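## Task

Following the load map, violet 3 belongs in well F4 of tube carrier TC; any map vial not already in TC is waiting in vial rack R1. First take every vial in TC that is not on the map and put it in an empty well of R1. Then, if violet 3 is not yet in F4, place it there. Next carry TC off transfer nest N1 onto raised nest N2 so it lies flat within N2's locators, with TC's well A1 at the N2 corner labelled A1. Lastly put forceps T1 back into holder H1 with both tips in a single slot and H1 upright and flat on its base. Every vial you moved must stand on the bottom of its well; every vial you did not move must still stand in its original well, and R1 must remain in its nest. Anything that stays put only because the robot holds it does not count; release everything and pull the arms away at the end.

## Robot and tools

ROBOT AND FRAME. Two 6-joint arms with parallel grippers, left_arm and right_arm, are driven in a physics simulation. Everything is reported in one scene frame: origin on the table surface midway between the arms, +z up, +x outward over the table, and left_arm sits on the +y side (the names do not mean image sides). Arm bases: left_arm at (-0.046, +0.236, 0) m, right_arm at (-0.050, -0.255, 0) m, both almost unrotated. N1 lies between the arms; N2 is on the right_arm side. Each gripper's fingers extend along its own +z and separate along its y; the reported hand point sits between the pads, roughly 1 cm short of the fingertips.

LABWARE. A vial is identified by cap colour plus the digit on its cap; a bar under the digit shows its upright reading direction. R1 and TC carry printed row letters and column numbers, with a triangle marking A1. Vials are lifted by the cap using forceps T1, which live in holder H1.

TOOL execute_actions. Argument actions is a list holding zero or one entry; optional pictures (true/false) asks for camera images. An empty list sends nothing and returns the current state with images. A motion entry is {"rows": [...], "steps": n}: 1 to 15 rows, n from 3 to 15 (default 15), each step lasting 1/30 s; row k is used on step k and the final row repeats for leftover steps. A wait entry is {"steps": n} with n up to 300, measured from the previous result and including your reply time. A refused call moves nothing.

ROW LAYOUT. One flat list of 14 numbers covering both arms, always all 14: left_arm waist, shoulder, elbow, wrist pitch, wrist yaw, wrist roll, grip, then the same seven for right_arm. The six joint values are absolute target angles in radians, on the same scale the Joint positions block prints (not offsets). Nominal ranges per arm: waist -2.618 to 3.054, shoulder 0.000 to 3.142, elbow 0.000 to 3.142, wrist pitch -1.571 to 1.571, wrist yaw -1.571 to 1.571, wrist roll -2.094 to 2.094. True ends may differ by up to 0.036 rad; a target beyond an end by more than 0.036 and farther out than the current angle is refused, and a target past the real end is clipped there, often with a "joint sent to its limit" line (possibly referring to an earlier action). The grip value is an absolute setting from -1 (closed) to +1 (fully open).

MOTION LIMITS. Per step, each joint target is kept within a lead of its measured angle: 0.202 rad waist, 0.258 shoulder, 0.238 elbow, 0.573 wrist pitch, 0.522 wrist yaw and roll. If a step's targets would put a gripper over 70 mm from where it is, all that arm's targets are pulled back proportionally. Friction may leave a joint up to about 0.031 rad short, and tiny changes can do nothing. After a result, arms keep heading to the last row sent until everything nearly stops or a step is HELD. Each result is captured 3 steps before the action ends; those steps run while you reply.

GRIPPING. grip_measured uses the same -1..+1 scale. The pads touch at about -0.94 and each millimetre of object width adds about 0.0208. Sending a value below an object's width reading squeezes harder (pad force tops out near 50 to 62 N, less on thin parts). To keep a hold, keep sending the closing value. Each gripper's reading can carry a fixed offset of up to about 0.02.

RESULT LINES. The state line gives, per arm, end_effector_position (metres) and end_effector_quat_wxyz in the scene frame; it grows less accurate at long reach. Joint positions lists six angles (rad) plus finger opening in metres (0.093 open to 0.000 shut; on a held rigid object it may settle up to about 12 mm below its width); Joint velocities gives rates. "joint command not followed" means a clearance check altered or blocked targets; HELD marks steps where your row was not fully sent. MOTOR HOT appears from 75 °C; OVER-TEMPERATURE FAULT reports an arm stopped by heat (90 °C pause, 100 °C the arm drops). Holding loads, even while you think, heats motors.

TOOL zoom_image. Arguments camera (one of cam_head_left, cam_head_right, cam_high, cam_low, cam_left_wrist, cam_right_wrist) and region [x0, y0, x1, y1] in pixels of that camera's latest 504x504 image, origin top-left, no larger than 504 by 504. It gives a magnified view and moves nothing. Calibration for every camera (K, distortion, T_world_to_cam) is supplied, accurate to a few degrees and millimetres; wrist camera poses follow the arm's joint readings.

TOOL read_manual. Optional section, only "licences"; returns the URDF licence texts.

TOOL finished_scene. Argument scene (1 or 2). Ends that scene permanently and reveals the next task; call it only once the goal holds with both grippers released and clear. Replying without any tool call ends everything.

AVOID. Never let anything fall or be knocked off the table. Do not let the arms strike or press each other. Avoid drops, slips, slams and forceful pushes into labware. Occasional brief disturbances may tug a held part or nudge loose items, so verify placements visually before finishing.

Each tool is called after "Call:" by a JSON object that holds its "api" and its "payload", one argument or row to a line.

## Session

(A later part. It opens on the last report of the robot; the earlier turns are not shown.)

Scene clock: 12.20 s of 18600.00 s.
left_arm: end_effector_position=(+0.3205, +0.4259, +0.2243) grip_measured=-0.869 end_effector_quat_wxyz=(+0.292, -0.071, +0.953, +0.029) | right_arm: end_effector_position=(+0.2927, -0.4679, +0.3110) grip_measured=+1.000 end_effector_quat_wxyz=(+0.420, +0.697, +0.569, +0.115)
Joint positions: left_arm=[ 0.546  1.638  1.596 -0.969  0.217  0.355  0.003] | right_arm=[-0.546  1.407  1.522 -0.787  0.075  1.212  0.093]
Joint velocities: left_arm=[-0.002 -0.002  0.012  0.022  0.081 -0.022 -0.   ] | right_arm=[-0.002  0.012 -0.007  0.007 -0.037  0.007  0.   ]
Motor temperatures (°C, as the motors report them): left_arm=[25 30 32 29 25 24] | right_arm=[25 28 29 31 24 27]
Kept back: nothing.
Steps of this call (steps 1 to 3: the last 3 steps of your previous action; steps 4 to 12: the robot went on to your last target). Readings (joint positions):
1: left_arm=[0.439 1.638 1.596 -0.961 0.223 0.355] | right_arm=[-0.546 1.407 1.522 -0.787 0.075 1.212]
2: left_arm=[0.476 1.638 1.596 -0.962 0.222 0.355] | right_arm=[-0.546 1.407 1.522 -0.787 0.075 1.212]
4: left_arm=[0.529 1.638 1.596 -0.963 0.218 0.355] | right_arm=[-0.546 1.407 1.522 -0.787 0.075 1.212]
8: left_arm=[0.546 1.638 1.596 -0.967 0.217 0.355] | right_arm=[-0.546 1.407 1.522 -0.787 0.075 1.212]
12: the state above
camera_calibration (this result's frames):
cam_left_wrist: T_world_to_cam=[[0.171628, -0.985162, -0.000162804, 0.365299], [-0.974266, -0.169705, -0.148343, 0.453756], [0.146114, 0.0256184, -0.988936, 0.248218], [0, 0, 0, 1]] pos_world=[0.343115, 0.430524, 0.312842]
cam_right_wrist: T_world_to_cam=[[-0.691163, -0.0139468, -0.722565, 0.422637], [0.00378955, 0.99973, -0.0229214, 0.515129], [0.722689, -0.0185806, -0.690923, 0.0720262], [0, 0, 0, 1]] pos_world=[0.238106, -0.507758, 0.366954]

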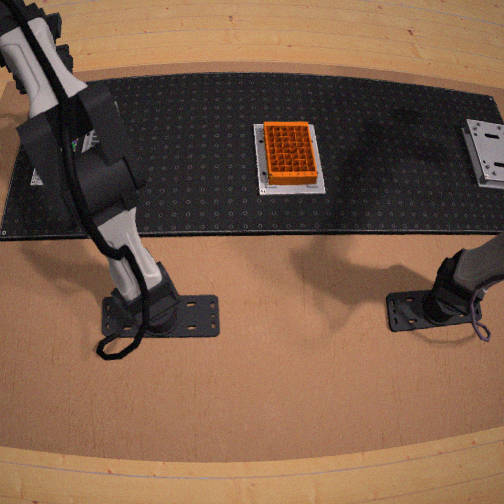

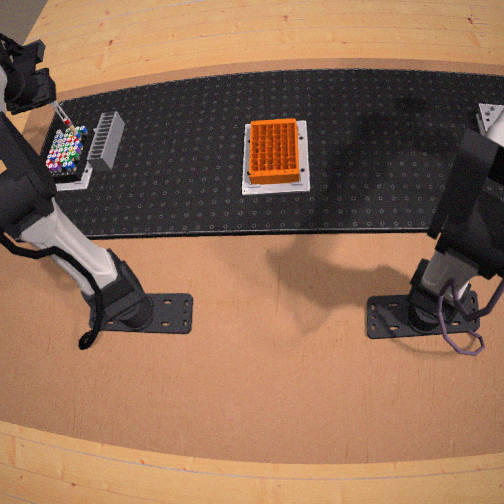

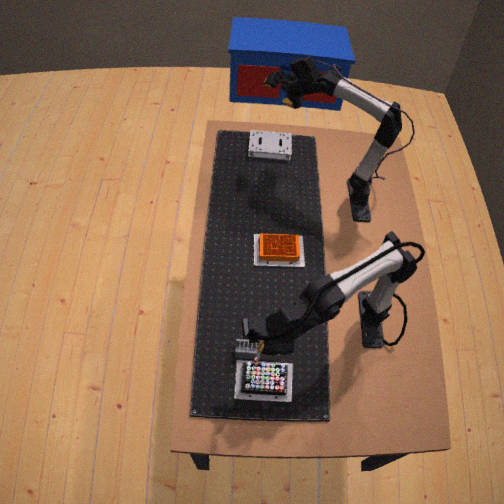

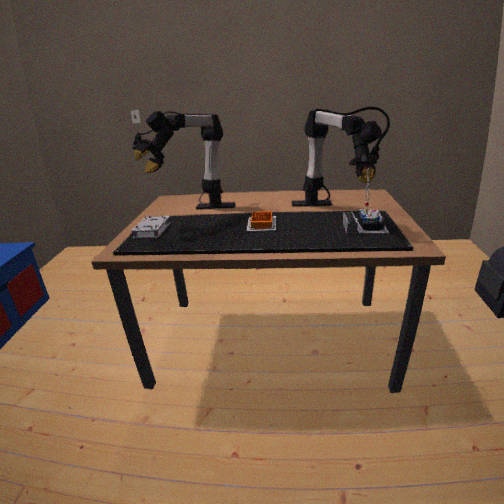

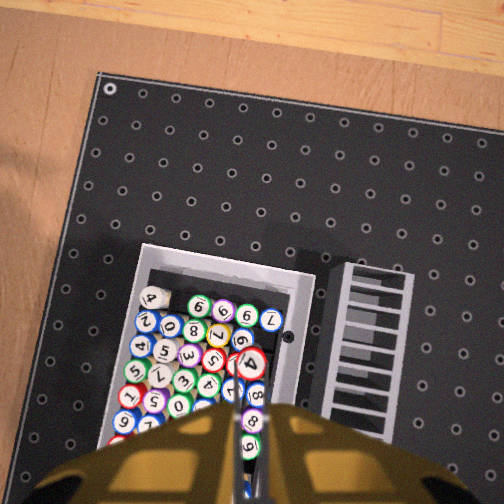

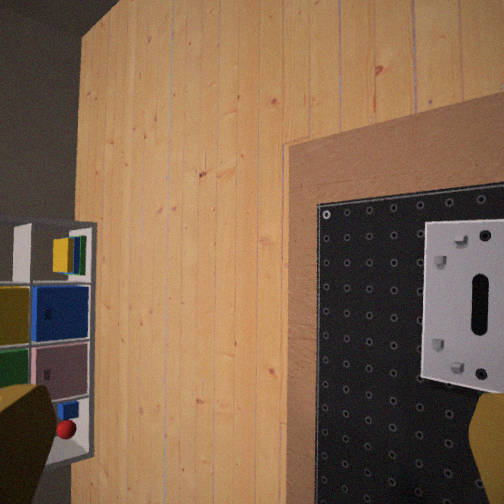

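Call:
{"api": "execute_actions", "payload": {
  "actions": [
    {"rows":[[0.518,1.6,1.58,-0.93,0.235,0.355,-0.88,-0.546,1.407,1.522,-0.787,0.075,1.212,1],[0.518,1.59,1.57,-0.92,0.235,0.355,-0.88,-0.546,1.407,1.522,-0.787,0.075,1.212,1],[0.518,1.58,1.56,-0.91,0.235,0.355,-0.88,-0.546,1.407,1.522,-0.787,0.075,1.212,1],[0.518,1.578,1.55,-0.9,0.235,0.355,-0.88,-0.546,1.407,1.522,-0.787,0.075,1.212,1],[0.518,1.578,1.54,-0.89,0.235,0.355,-0.88,-0.546,1.407,1.522,-0.787,0.075,1.212,1],[0.518,1.578,1.53,-0.882,0.235,0.355,-0.88,-0.546,1.407,1.522,-0.787,0.075,1.212,1],[0.518,1.578,1.52,-0.882,0.235,0.355,-0.88,-0.546,1.407,1.522,-0.787,0.075,1.212,1],[0.518,1.578,1.512,-0.882,0.235,0.355,-0.88,-0.546,1.407,1.522,-0.787,0.075,1.212,1]],"steps":15}
  ]
}}

Call:
{"api": "execute_actions", "payload": {
  "actions": [
    {"steps":8}
  ],
  "pictures": true
}}

Call:
{"api": "zoom_image", "payload": {
  "camera": "cam_left_wrist",
  "region": [150, 270, 330, 410]
}}

Call:
{"api": "zoom_image", "payload": {
  "camera": "cam_head_right",
  "region": [40, 90, 120, 170]
}}

Scene clock: 12.83 s of 18600.00 s.
left_arm: end_effector_position=(+0.3201, +0.4156, +0.2200) grip_measured=-0.869 end_effector_quat_wxyz=(+0.303, -0.060, +0.951, +0.027) | right_arm: end_effector_position=(+0.2927, -0.4679, +0.3110) grip_measured=+1.000 end_effector_quat_wxyz=(+0.420, +0.697, +0.569, +0.115)
Joint positions: left_arm=[ 0.529  1.598  1.524 -0.917  0.225  0.355  0.003] | right_arm=[-0.546  1.407  1.522 -0.787  0.075  1.212  0.093]
Joint velocities: left_arm=[-0.007 -0.017 -0.046  0.007 -0.007 -0.051 -0.   ] | right_arm=[ 0.027 -0.002 -0.002 -0.007  0.051  0.022  0.   ]
Motor temperatures (°C, as the motors report them): left_arm=[25 31 32 29 25 24] | right_arm=[25 28 30 32 24 27]
Steps of this call (steps 1 to 7: the robot went on to your last target; steps 8 to 19: the first 12 steps of this action). Readings (joint positions):
8: left_arm=[0.545 1.638 1.596 -0.969 0.217 0.355] | right_arm=[-0.546 1.407 1.522 -0.787 0.075 1.212]
9: left_arm=[0.542 1.636 1.593 -0.964 0.218 0.355] | right_arm=[-0.546 1.407 1.522 -0.787 0.075 1.212]
11: left_arm=[0.534 1.622 1.577 -0.950 0.220 0.355] | right_arm=[-0.546 1.407 1.522 -0.787 0.075 1.212]
15: left_arm=[0.529 1.599 1.544 -0.925 0.225 0.355] | right_arm=[-0.546 1.407 1.522 -0.787 0.075 1.212]
19: the state above

Scene clock: 13.10 s of 18600.00 s.
left_arm: end_effector_position=(+0.3212, +0.4163, +0.2205) grip_measured=-0.869 end_effector_quat_wxyz=(+0.305, -0.060, +0.950, +0.029) | right_arm: end_effector_position=(+0.2927, -0.4679, +0.3110) grip_measured=+1.000 end_effector_quat_wxyz=(+0.420, +0.697, +0.569, +0.115)
Joint positions: left_arm=[ 0.529  1.598  1.523 -0.909  0.225  0.355  0.003] | right_arm=[-0.546  1.407  1.522 -0.787  0.075  1.212  0.093]
Joint velocities: left_arm=[-0.012 -0.017 -0.002 -0.007  0.051 -0.037 -0.001] | right_arm=[ 0.002 -0.002  0.012  0.022  0.037  0.007  0.   ]
Motor temperatures (°C, as the motors report them): left_arm=[25 31 32 30 25 24] | right_arm=[25 28 30 32 24 27]
Kept back: nothing.
Steps of this call (steps 1 to 3: the last 3 steps of your previous action; steps 4 to 8: the robot went on to your last target). Readings (joint positions):
1: left_arm=[0.529 1.598 1.523 -0.917 0.225 0.355] | right_arm=[-0.546 1.407 1.522 -0.787 0.075 1.212]
2: left_arm=[0.529 1.598 1.523 -0.916 0.225 0.355] | right_arm=[-0.546 1.407 1.522 -0.787 0.075 1.212]
4: left_arm=[0.529 1.598 1.523 -0.913 0.225 0.355] | right_arm=[-0.546 1.407 1.522 -0.787 0.075 1.212]
8: the state above
camera_calibration (this result's frames):
cam_left_wrist: T_world_to_cam=[[0.149876, -0.988696, -0.00411361, 0.365006], [-0.973435, -0.146831, -0.175682, 0.448516], [0.173092, 0.0303348, -0.984438, 0.232991], [0, 0, 0, 1]] pos_world=[0.341567, 0.419668, 0.309663]
cam_right_wrist: T_world_to_cam=[[-0.691163, -0.0139468, -0.722565, 0.422637], [0.00378955, 0.99973, -0.0229214, 0.515129], [0.722689, -0.0185806, -0.690923, 0.0720262], [0, 0, 0, 1]] pos_world=[0.238106, -0.507758, 0.366954]

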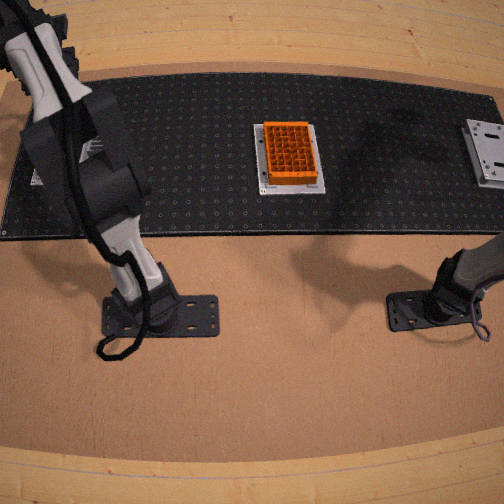

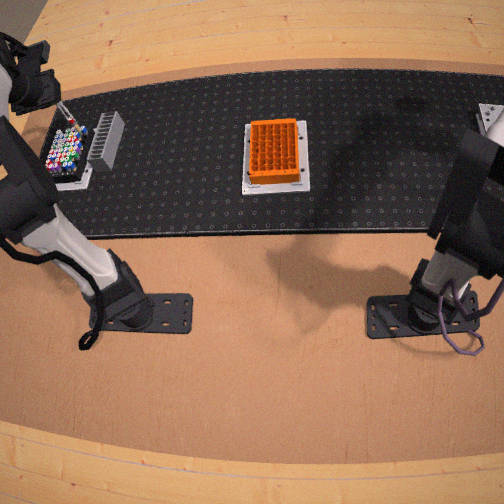

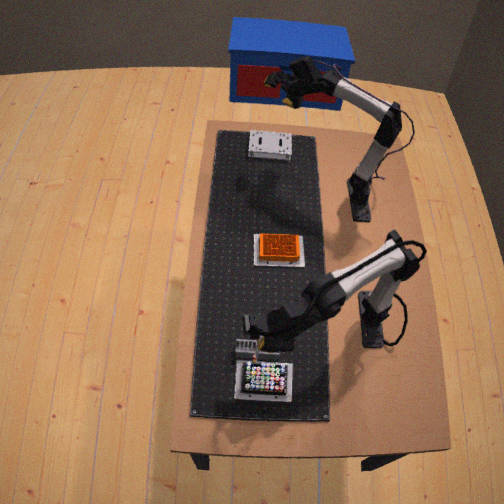

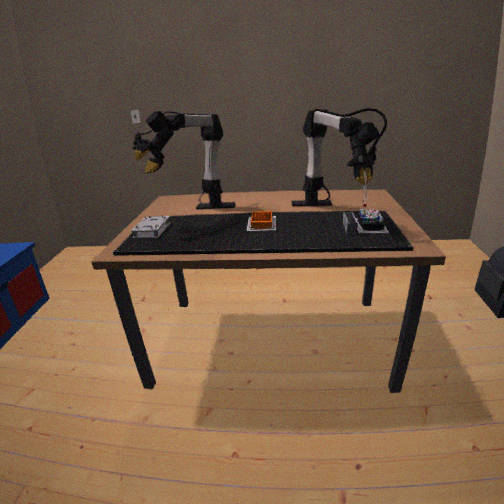

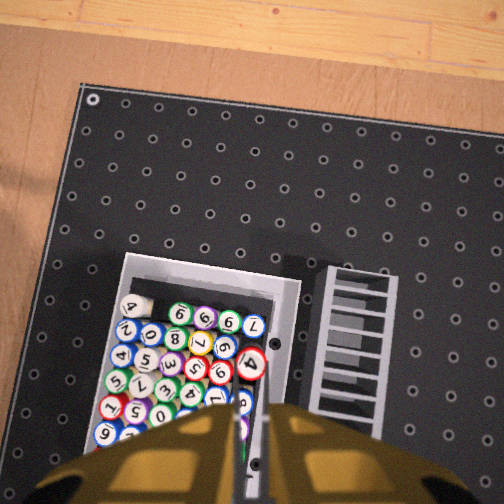

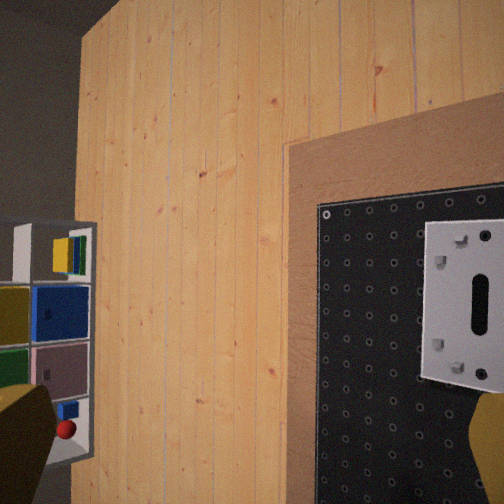

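Region (150, 270, 330, 410) of cam_left_wrist's 504x504 image, scaled by 2.800, with more detail than that image has.

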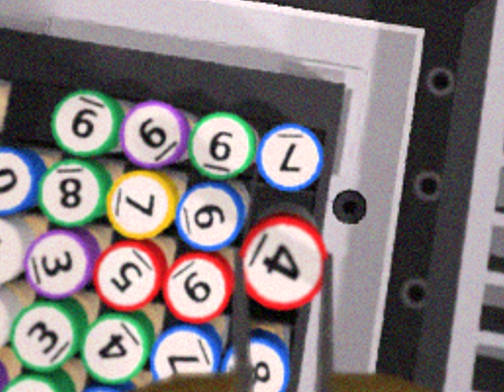

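Region (40, 90, 120, 170) of cam_head_right's 504x504 image, scaled by 6.300, with more detail than that image has.

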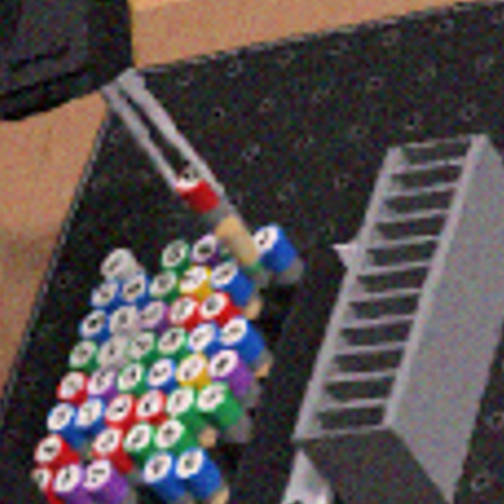

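Call:
{"api": "execute_actions", "payload": {
  "actions": [
    {"rows":[[0.529,1.598,1.505,-0.872,0.225,0.355,-0.88,-0.546,1.407,1.522,-0.787,0.075,1.212,1],[0.529,1.598,1.498,-0.864,0.225,0.355,-0.88,-0.546,1.407,1.522,-0.787,0.075,1.212,1],[0.529,1.598,1.491,-0.856,0.225,0.355,-0.88,-0.546,1.407,1.522,-0.787,0.075,1.212,1],[0.529,1.598,1.484,-0.848,0.225,0.355,-0.88,-0.546,1.407,1.522,-0.787,0.075,1.212,1],[0.529,1.598,1.477,-0.84,0.225,0.355,-0.88,-0.546,1.407,1.522,-0.787,0.075,1.212,1],[0.529,1.598,1.47,-0.833,0.225,0.355,-0.88,-0.546,1.407,1.522,-0.787,0.075,1.212,1],[0.529,1.598,1.463,-0.826,0.225,0.355,-0.88,-0.546,1.407,1.522,-0.787,0.075,1.212,1],[0.529,1.598,1.456,-0.819,0.225,0.355,-0.88,-0.546,1.407,1.522,-0.787,0.075,1.212,1],[0.529,1.598,1.449,-0.812,0.225,0.355,-0.88,-0.546,1.407,1.522,-0.787,0.075,1.212,1],[0.529,1.598,1.442,-0.809,0.225,0.355,-0.88,-0.546,1.407,1.522,-0.787,0.075,1.212,1]],"steps":15}
  ]
}}

Call:
{"api": "execute_actions", "payload": {
  "actions": [
    {"steps":8}
  ],
  "pictures": true
}}

Call:
{"api": "zoom_image", "payload": {
  "camera": "cam_left_wrist",
  "region": [150, 270, 330, 410]
}}

Call:
{"api": "zoom_image", "payload": {
  "camera": "cam_head_right",
  "region": [50, 100, 110, 160]
}}

Scene clock: 13.80 s of 18600.00 s.
left_arm: end_effector_position=(+0.3217, +0.4166, +0.2027) grip_measured=-0.869 end_effector_quat_wxyz=(+0.302, -0.061, +0.951, +0.027) | right_arm: end_effector_position=(+0.2927, -0.4679, +0.3110) grip_measured=+1.000 end_effector_quat_wxyz=(+0.420, +0.697, +0.569, +0.115)
Joint positions: left_arm=[ 0.529  1.598  1.456 -0.851  0.225  0.355  0.003] | right_arm=[-0.546  1.407  1.522 -0.787  0.075  1.212  0.093]
Joint velocities: left_arm=[ 0.007  0.002 -0.105  0.037  0.037 -0.022 -0.   ] | right_arm=[ 0.007  0.002  0.002 -0.081 -0.037 -0.007  0.   ]
Motor temperatures (°C, as the motors report them): left_arm=[25 31 32 30 25 24] | right_arm=[25 28 30 32 24 27]
Steps of this call (steps 1 to 9: the robot went on to your last target; steps 10 to 21: the first 12 steps of this action). Readings (joint positions):
10: left_arm=[0.529 1.598 1.523 -0.907 0.225 0.355] | right_arm=[-0.546 1.407 1.522 -0.787 0.075 1.212]
11: left_arm=[0.529 1.598 1.521 -0.903 0.225 0.355] | right_arm=[-0.546 1.407 1.522 -0.787 0.075 1.212]
13: left_arm=[0.529 1.598 1.512 -0.891 0.225 0.355] | right_arm=[-0.546 1.407 1.522 -0.787 0.075 1.212]
17: left_arm=[0.529 1.598 1.481 -0.869 0.225 0.355] | right_arm=[-0.546 1.407 1.522 -0.787 0.075 1.212]
21: the state above

Scene clock: 14.07 s of 18600.00 s.
left_arm: end_effector_position=(+0.3235, +0.4177, +0.2032) grip_measured=-0.869 end_effector_quat_wxyz=(+0.306, -0.060, +0.950, +0.029) | right_arm: end_effector_position=(+0.2927, -0.4679, +0.3110) grip_measured=+1.000 end_effector_quat_wxyz=(+0.420, +0.697, +0.569, +0.115)
Joint positions: left_arm=[ 0.529  1.598  1.453 -0.837  0.225  0.355  0.003] | right_arm=[-0.546  1.407  1.522 -0.787  0.075  1.212  0.093]
Joint velocities: left_arm=[ 0.007 -0.002  0.002 -0.022  0.051 -0.037  0.   ] | right_arm=[ 0.007 -0.022 -0.007  0.037 -0.022  0.007  0.   ]
Motor temperatures (°C, as the motors report them): left_arm=[25 31 32 30 25 24] | right_arm=[25 28 30 32 24 27]
Kept back: nothing.
Steps of this call (steps 1 to 3: the last 3 steps of your previous action; steps 4 to 8: the robot went on to your last target). Readings (joint positions):
1: left_arm=[0.529 1.598 1.454 -0.850 0.225 0.355] | right_arm=[-0.546 1.407 1.522 -0.787 0.075 1.212]
2: left_arm=[0.529 1.598 1.453 -0.848 0.225 0.355] | right_arm=[-0.546 1.407 1.522 -0.787 0.075 1.212]
4: left_arm=[0.529 1.598 1.453 -0.843 0.225 0.355] | right_arm=[-0.546 1.407 1.522 -0.787 0.075 1.212]
8: the state above
camera_calibration (this result's frames):
cam_left_wrist: T_world_to_cam=[[0.149883, -0.988692, -0.00485392, 0.366119], [-0.973148, -0.146656, -0.177412, 0.44809], [0.174694, 0.0313146, -0.984125, 0.214532], [0, 0, 0, 1]] pos_world=[0.343705, 0.420976, 0.2924]
cam_right_wrist: T_world_to_cam=[[-0.691163, -0.0139468, -0.722565, 0.422637], [0.00378955, 0.99973, -0.0229214, 0.515129], [0.722689, -0.0185806, -0.690923, 0.0720262], [0, 0, 0, 1]] pos_world=[0.238106, -0.507758, 0.366954]

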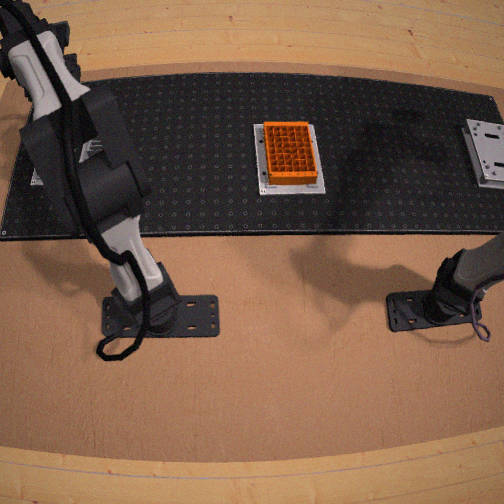

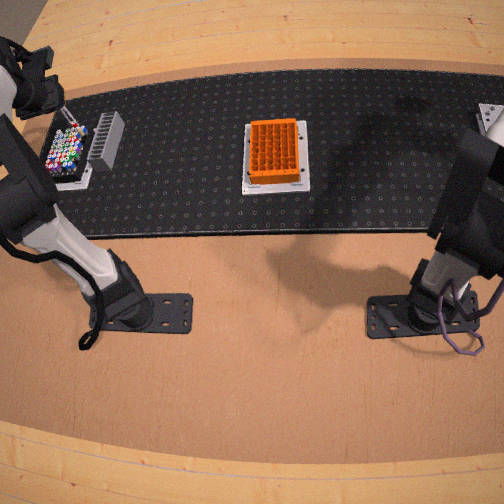

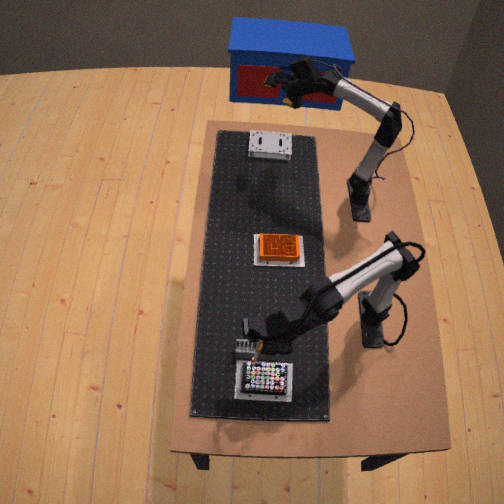

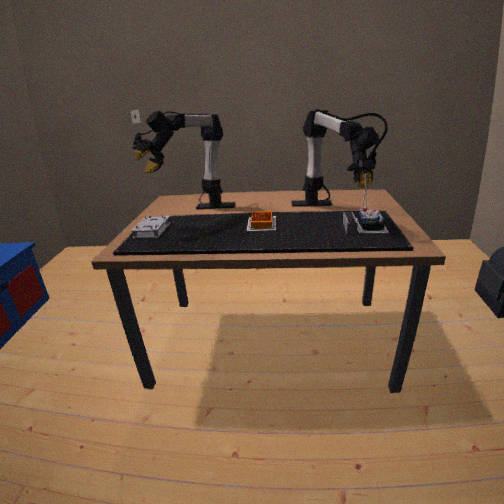

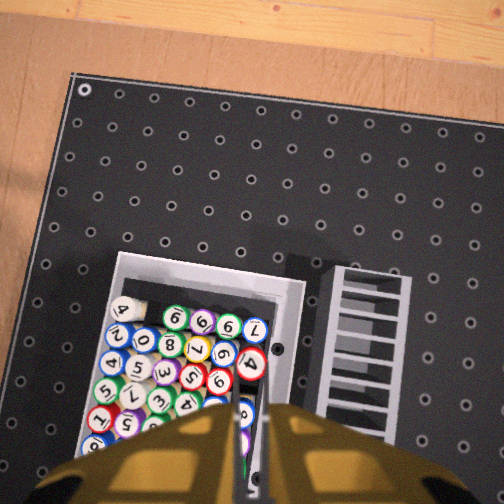

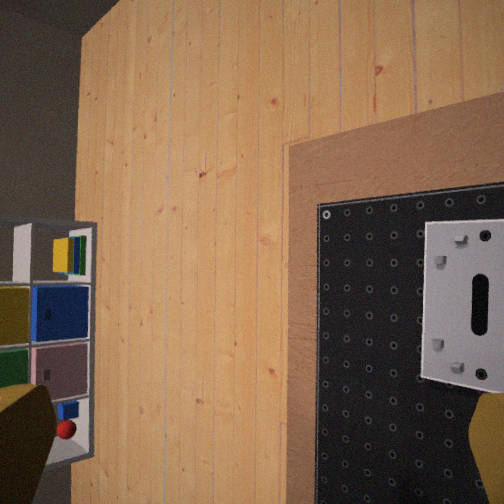

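Region (150, 270, 330, 410) of cam_left_wrist's 504x504 image, scaled by 2.800, with more detail than that image has.

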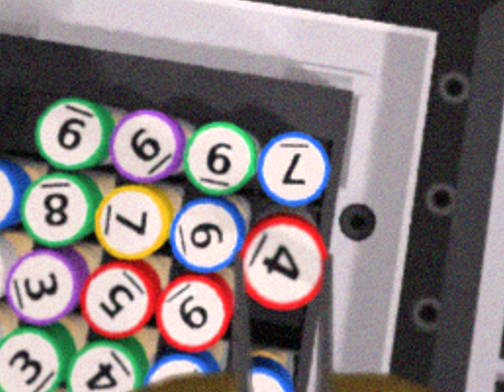

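Region (50, 100, 110, 160) of cam_head_right's 504x504 image, scaled by 8.400, with more detail than that image has.

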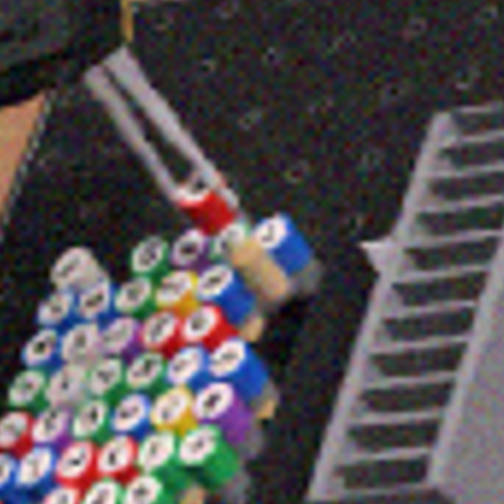

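Aligned well. Slow descent 15mm with more q4 lead.

Call:
{"api": "execute_actions", "payload": {
  "actions": [
    {"rows":[[0.529,1.598,1.437,-0.798,0.225,0.355,-0.88,-0.546,1.407,1.522,-0.787,0.075,1.212,1],[0.529,1.598,1.432,-0.792,0.225,0.355,-0.88,-0.546,1.407,1.522,-0.787,0.075,1.212,1],[0.529,1.598,1.427,-0.786,0.225,0.355,-0.88,-0.546,1.407,1.522,-0.787,0.075,1.212,1],[0.529,1.598,1.422,-0.78,0.225,0.355,-0.88,-0.546,1.407,1.522,-0.787,0.075,1.212,1],[0.529,1.598,1.417,-0.775,0.225,0.355,-0.88,-0.546,1.407,1.522,-0.787,0.075,1.212,1],[0.529,1.598,1.412,-0.77,0.225,0.355,-0.88,-0.546,1.407,1.522,-0.787,0.075,1.212,1],[0.529,1.598,1.407,-0.765,0.225,0.355,-0.88,-0.546,1.407,1.522,-0.787,0.075,1.212,1],[0.529,1.598,1.402,-0.76,0.225,0.355,-0.88,-0.546,1.407,1.522,-0.787,0.075,1.212,1],[0.529,1.598,1.397,-0.755,0.225,0.355,-0.88,-0.546,1.407,1.522,-0.787,0.075,1.212,1],[0.529,1.598,1.392,-0.75,0.225,0.355,-0.88,-0.546,1.407,1.522,-0.787,0.075,1.212,1],[0.529,1.598,1.387,-0.747,0.225,0.355,-0.88,-0.546,1.407,1.522,-0.787,0.075,1.212,1],[0.529,1.598,1.382,-0.75,0.225,0.355,-0.88,-0.546,1.407,1.522,-0.787,0.075,1.212,1]],"steps":15}
  ]
}}

Call:
{"api": "execute_actions", "payload": {
  "actions": [
    {"steps":6}
  ],
  "pictures": true
}}

Call:
{"api": "zoom_image", "payload": {
  "camera": "cam_left_wrist",
  "region": [150, 270, 330, 410]
}}

Call:
{"api": "zoom_image", "payload": {
  "camera": "cam_head_right",
  "region": [50, 100, 110, 160]
}}

Scene clock: 14.77 s of 18600.00 s.
left_arm: end_effector_position=(+0.3260, +0.4192, +0.1937) grip_measured=-0.869 end_effector_quat_wxyz=(+0.311, -0.059, +0.948, +0.031) | right_arm: end_effector_position=(+0.2927, -0.4679, +0.3110) grip_measured=+1.000 end_effector_quat_wxyz=(+0.420, +0.697, +0.569, +0.115)
Joint positions: left_arm=[ 0.529  1.598  1.409 -0.783  0.225  0.355  0.003] | right_arm=[-0.546  1.407  1.522 -0.787  0.075  1.212  0.093]
Joint velocities: left_arm=[ 0.002 -0.012 -0.09   0.212 -0.037  0.066  0.   ] | right_arm=[-0.002  0.007 -0.002  0.007 -0.037 -0.081  0.   ]
Motor temperatures (°C, as the motors report them): left_arm=[25 31 32 30 25 24] | right_arm=[25 28 30 32 24 27]
Steps of this call (steps 1 to 9: the robot went on to your last target; steps 10 to 21: the first 12 steps of this action). Readings (joint positions):
10: left_arm=[0.529 1.598 1.453 -0.835 0.225 0.355] | right_arm=[-0.546 1.407 1.522 -0.787 0.075 1.212]
11: left_arm=[0.529 1.598 1.452 -0.832 0.225 0.355] | right_arm=[-0.546 1.407 1.522 -0.787 0.075 1.212]
13: left_arm=[0.529 1.598 1.446 -0.823 0.225 0.355] | right_arm=[-0.546 1.407 1.522 -0.787 0.075 1.212]
17: left_arm=[0.529 1.598 1.424 -0.806 0.225 0.355] | right_arm=[-0.546 1.407 1.522 -0.787 0.075 1.212]
21: the state above

Scene clock: 14.97 s of 18600.00 s.
left_arm: end_effector_position=(+0.3272, +0.4200, +0.1935) grip_measured=-0.869 end_effector_quat_wxyz=(+0.314, -0.059, +0.947, +0.033) | right_arm: end_effector_position=(+0.2927, -0.4679, +0.3110) grip_measured=+1.000 end_effector_quat_wxyz=(+0.420, +0.697, +0.569, +0.115)
Joint positions: left_arm=[ 0.529  1.598  1.405 -0.771  0.225  0.355  0.003] | right_arm=[-0.546  1.407  1.522 -0.787  0.075  1.212  0.093]
Joint velocities: left_arm=[ 0.007 -0.012 -0.012 -0.007  0.007  0.007 -0.001] | right_arm=[-0.002  0.012  0.002 -0.022  0.007  0.007  0.   ]
Motor temperatures (°C, as the motors report them): left_arm=[25 31 32 30 25 24] | right_arm=[25 28 30 32 24 27]
Kept back: nothing.
Steps of this call (steps 1 to 3: the last 3 steps of your previous action; steps 4 to 6: the robot went on to your last target). Readings (joint positions):
1: left_arm=[0.529 1.598 1.407 -0.779 0.225 0.355] | right_arm=[-0.546 1.407 1.522 -0.787 0.075 1.212]
2: left_arm=[0.529 1.598 1.406 -0.776 0.225 0.355] | right_arm=[-0.546 1.407 1.522 -0.787 0.075 1.212]
4: left_arm=[0.529 1.598 1.405 -0.773 0.225 0.355] | right_arm=[-0.546 1.407 1.522 -0.787 0.075 1.212]
6: the state above
camera_calibration (this result's frames):
cam_left_wrist: T_world_to_cam=[[0.15001, -0.988614, -0.0118116, 0.369049], [-0.970311, -0.14492, -0.193638, 0.451835], [0.189721, 0.0405087, -0.981002, 0.194886], [0, 0, 0, 1]] pos_world=[0.346085, 0.422432, 0.283035]
cam_right_wrist: T_world_to_cam=[[-0.691163, -0.0139468, -0.722565, 0.422637], [0.00378955, 0.99973, -0.0229214, 0.515129], [0.722689, -0.0185806, -0.690923, 0.0720262], [0, 0, 0, 1]] pos_world=[0.238106, -0.507758, 0.366954]

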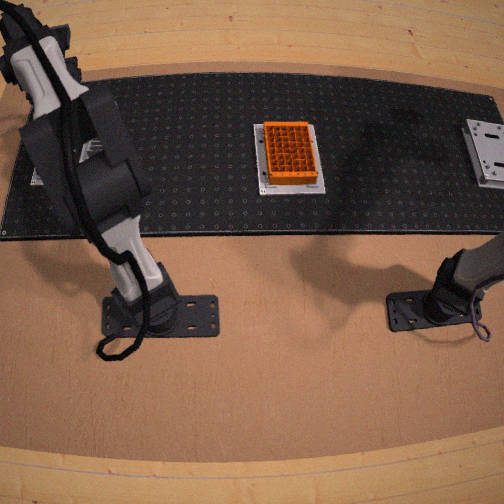

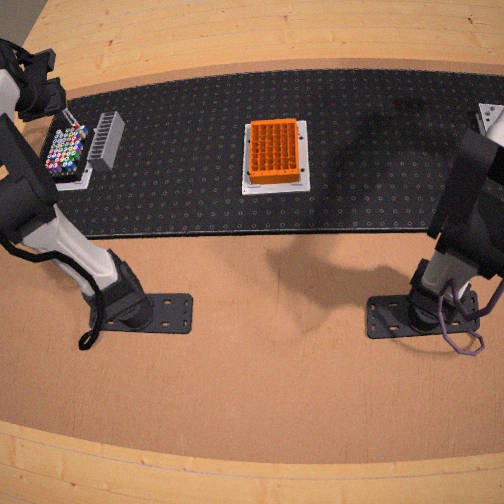

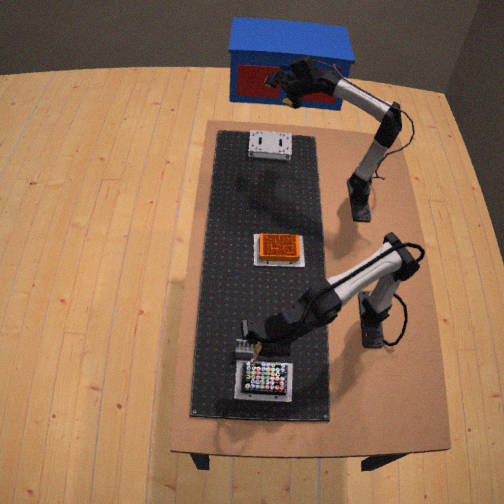

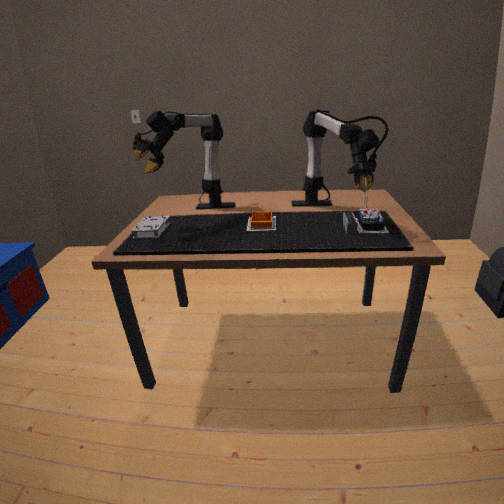

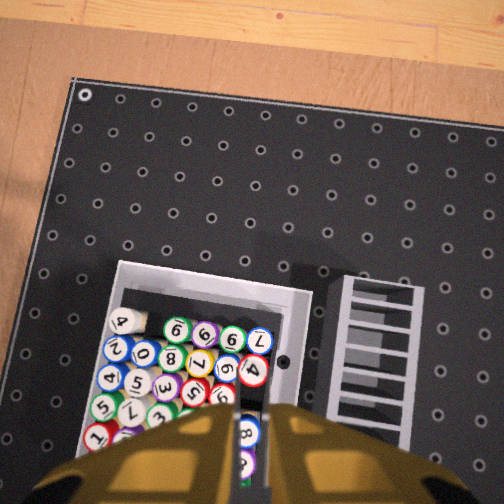

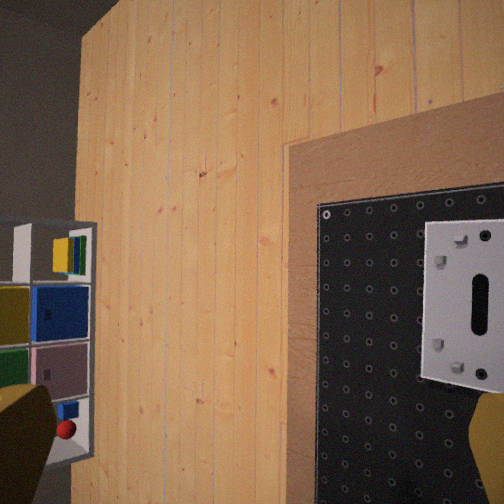

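Region (150, 270, 330, 410) of cam_left_wrist's 504x504 image, scaled by 2.800, with more detail than that image has.

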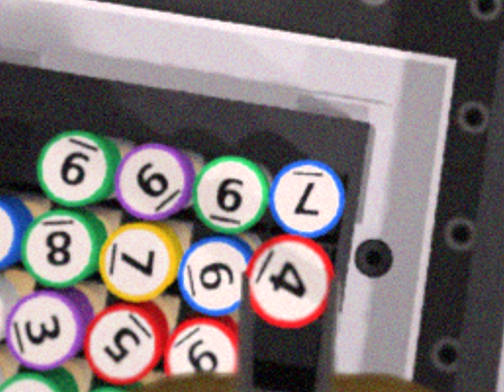

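Region (50, 100, 110, 160) of cam_head_right's 504x504 image, scaled by 8.400, with more detail than that image has.

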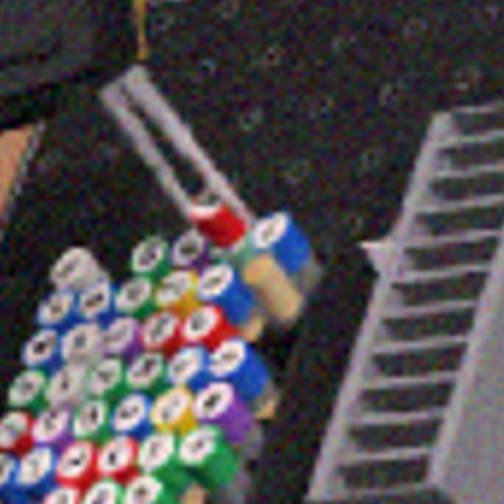

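Call:
{"api": "execute_actions", "payload": {
  "actions": [
    {"rows":[[0.529,1.565,1.405,-0.775,0.225,0.355,-0.88,-0.546,1.407,1.522,-0.787,0.075,1.212,1]],"steps":12}
  ],
  "pictures": true
}}

Call:
{"api": "zoom_image", "payload": {
  "camera": "cam_left_wrist",
  "region": [200, 310, 310, 410]
}}

Call:
{"api": "zoom_image", "payload": {
  "camera": "cam_low",
  "region": [340, 180, 400, 240]
}}

Call:
{"api": "zoom_image", "payload": {
  "camera": "cam_high",
  "region": [230, 340, 290, 390]
}}

Scene clock: 15.50 s of 18600.00 s.
left_arm: end_effector_position=(+0.3262, +0.4193, +0.1958) grip_measured=-0.869 end_effector_quat_wxyz=(+0.315, -0.058, +0.947, +0.034) | right_arm: end_effector_position=(+0.2927, -0.4679, +0.3110) grip_measured=+1.000 end_effector_quat_wxyz=(+0.420, +0.697, +0.569, +0.115)
Joint positions: left_arm=[ 0.529  1.591  1.405 -0.775  0.225  0.355  0.003] | right_arm=[-0.546  1.407  1.522 -0.787  0.075  1.212  0.093]
Joint velocities: left_arm=[ 0.002  0.007  0.002  0.022  0.007 -0.066 -0.   ] | right_arm=[-0.012  0.012  0.002  0.051  0.007  0.007  0.   ]
Motor temperatures (°C, as the motors report them): left_arm=[25 31 32 30 25 24] | right_arm=[25 28 30 32 24 27]
Steps of this call (steps 1 to 7: the robot went on to your last target; steps 8 to 16: the first 9 steps of this action). Readings (joint positions):
8: left_arm=[0.529 1.596 1.405 -0.771 0.225 0.355] | right_arm=[-0.546 1.407 1.522 -0.787 0.075 1.212]
9: left_arm=[0.529 1.594 1.405 -0.773 0.225 0.355] | right_arm=[-0.546 1.407 1.522 -0.787 0.075 1.212]
11: left_arm=[0.529 1.591 1.405 -0.774 0.225 0.355] | right_arm=[-0.546 1.407 1.522 -0.787 0.075 1.212]
15: left_arm=[0.529 1.591 1.405 -0.775 0.225 0.355] | right_arm=[-0.546 1.407 1.522 -0.787 0.075 1.212]
16: the state above
camera_calibration (this result's frames):
cam_left_wrist: T_world_to_cam=[[0.150047, -0.988591, -0.0131436, 0.368838], [-0.969739, -0.14457, -0.196738, 0.451433], [0.192593, 0.0422658, -0.980368, 0.19551], [0, 0, 0, 1]] pos_world=[0.344775, 0.421631, 0.285333]
cam_right_wrist: T_world_to_cam=[[-0.691163, -0.0139468, -0.722565, 0.422637], [0.00378955, 0.99973, -0.0229214, 0.515129], [0.722689, -0.0185806, -0.690923, 0.0720262], [0, 0, 0, 1]] pos_world=[0.238106, -0.507758, 0.366954]

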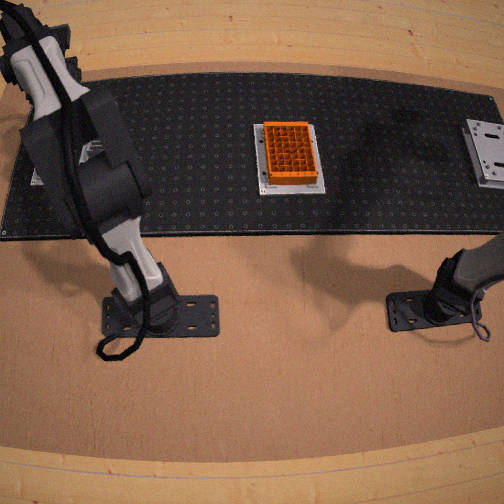

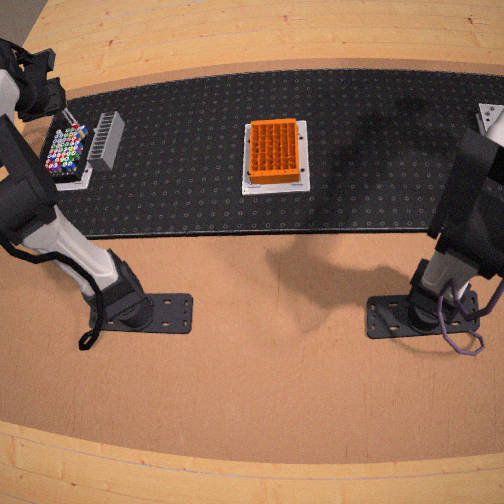

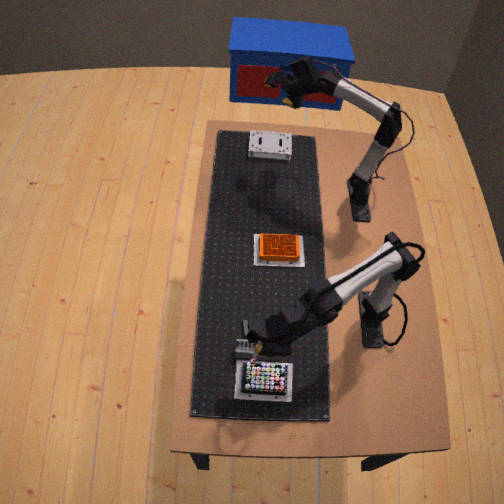

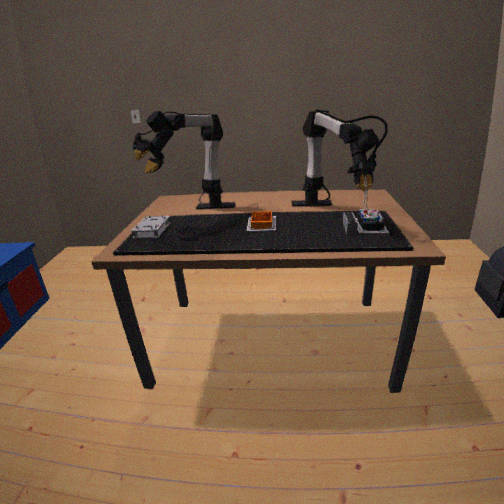

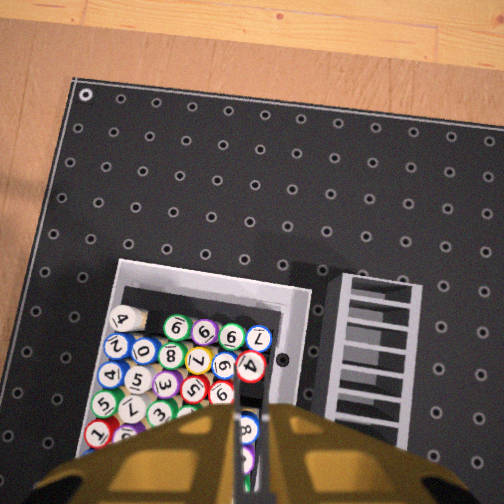

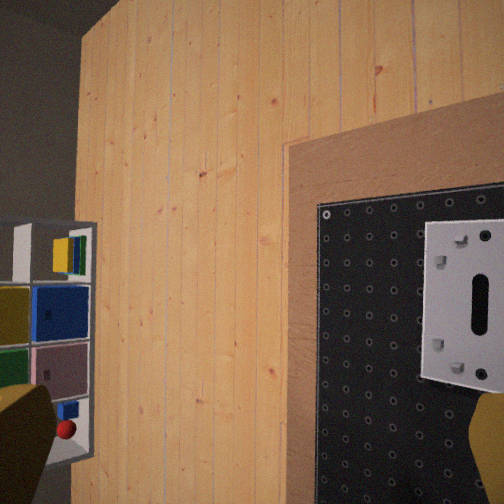

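Region (200, 310, 310, 410) of cam_left_wrist's 504x504 image, scaled by 4.582, with more detail than that image has; it fills the top 458 rows of this view, and the rest is white.

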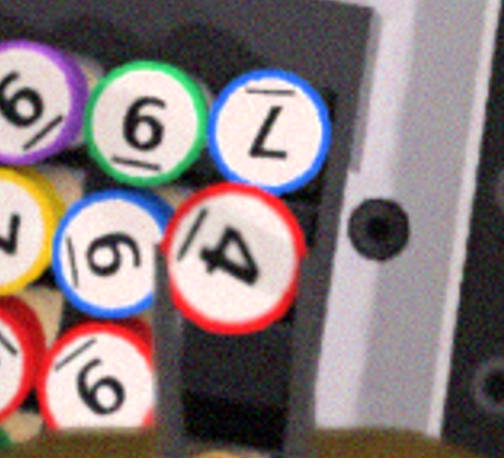

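Region (340, 180, 400, 240) of cam_low's 504x504 image, scaled by 8.400, with more detail than that image has.

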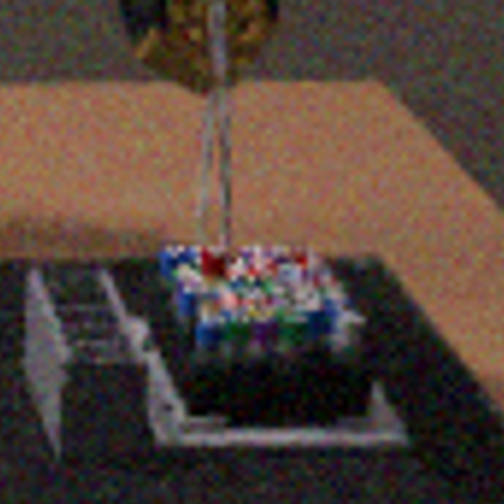

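Region (230, 340, 290, 390) of cam_high's 504x504 image, scaled by 8.400, with more detail than that image has.

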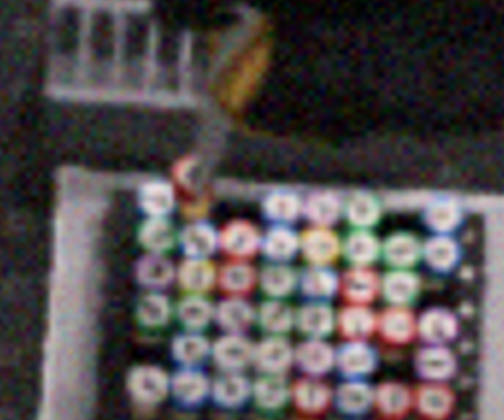

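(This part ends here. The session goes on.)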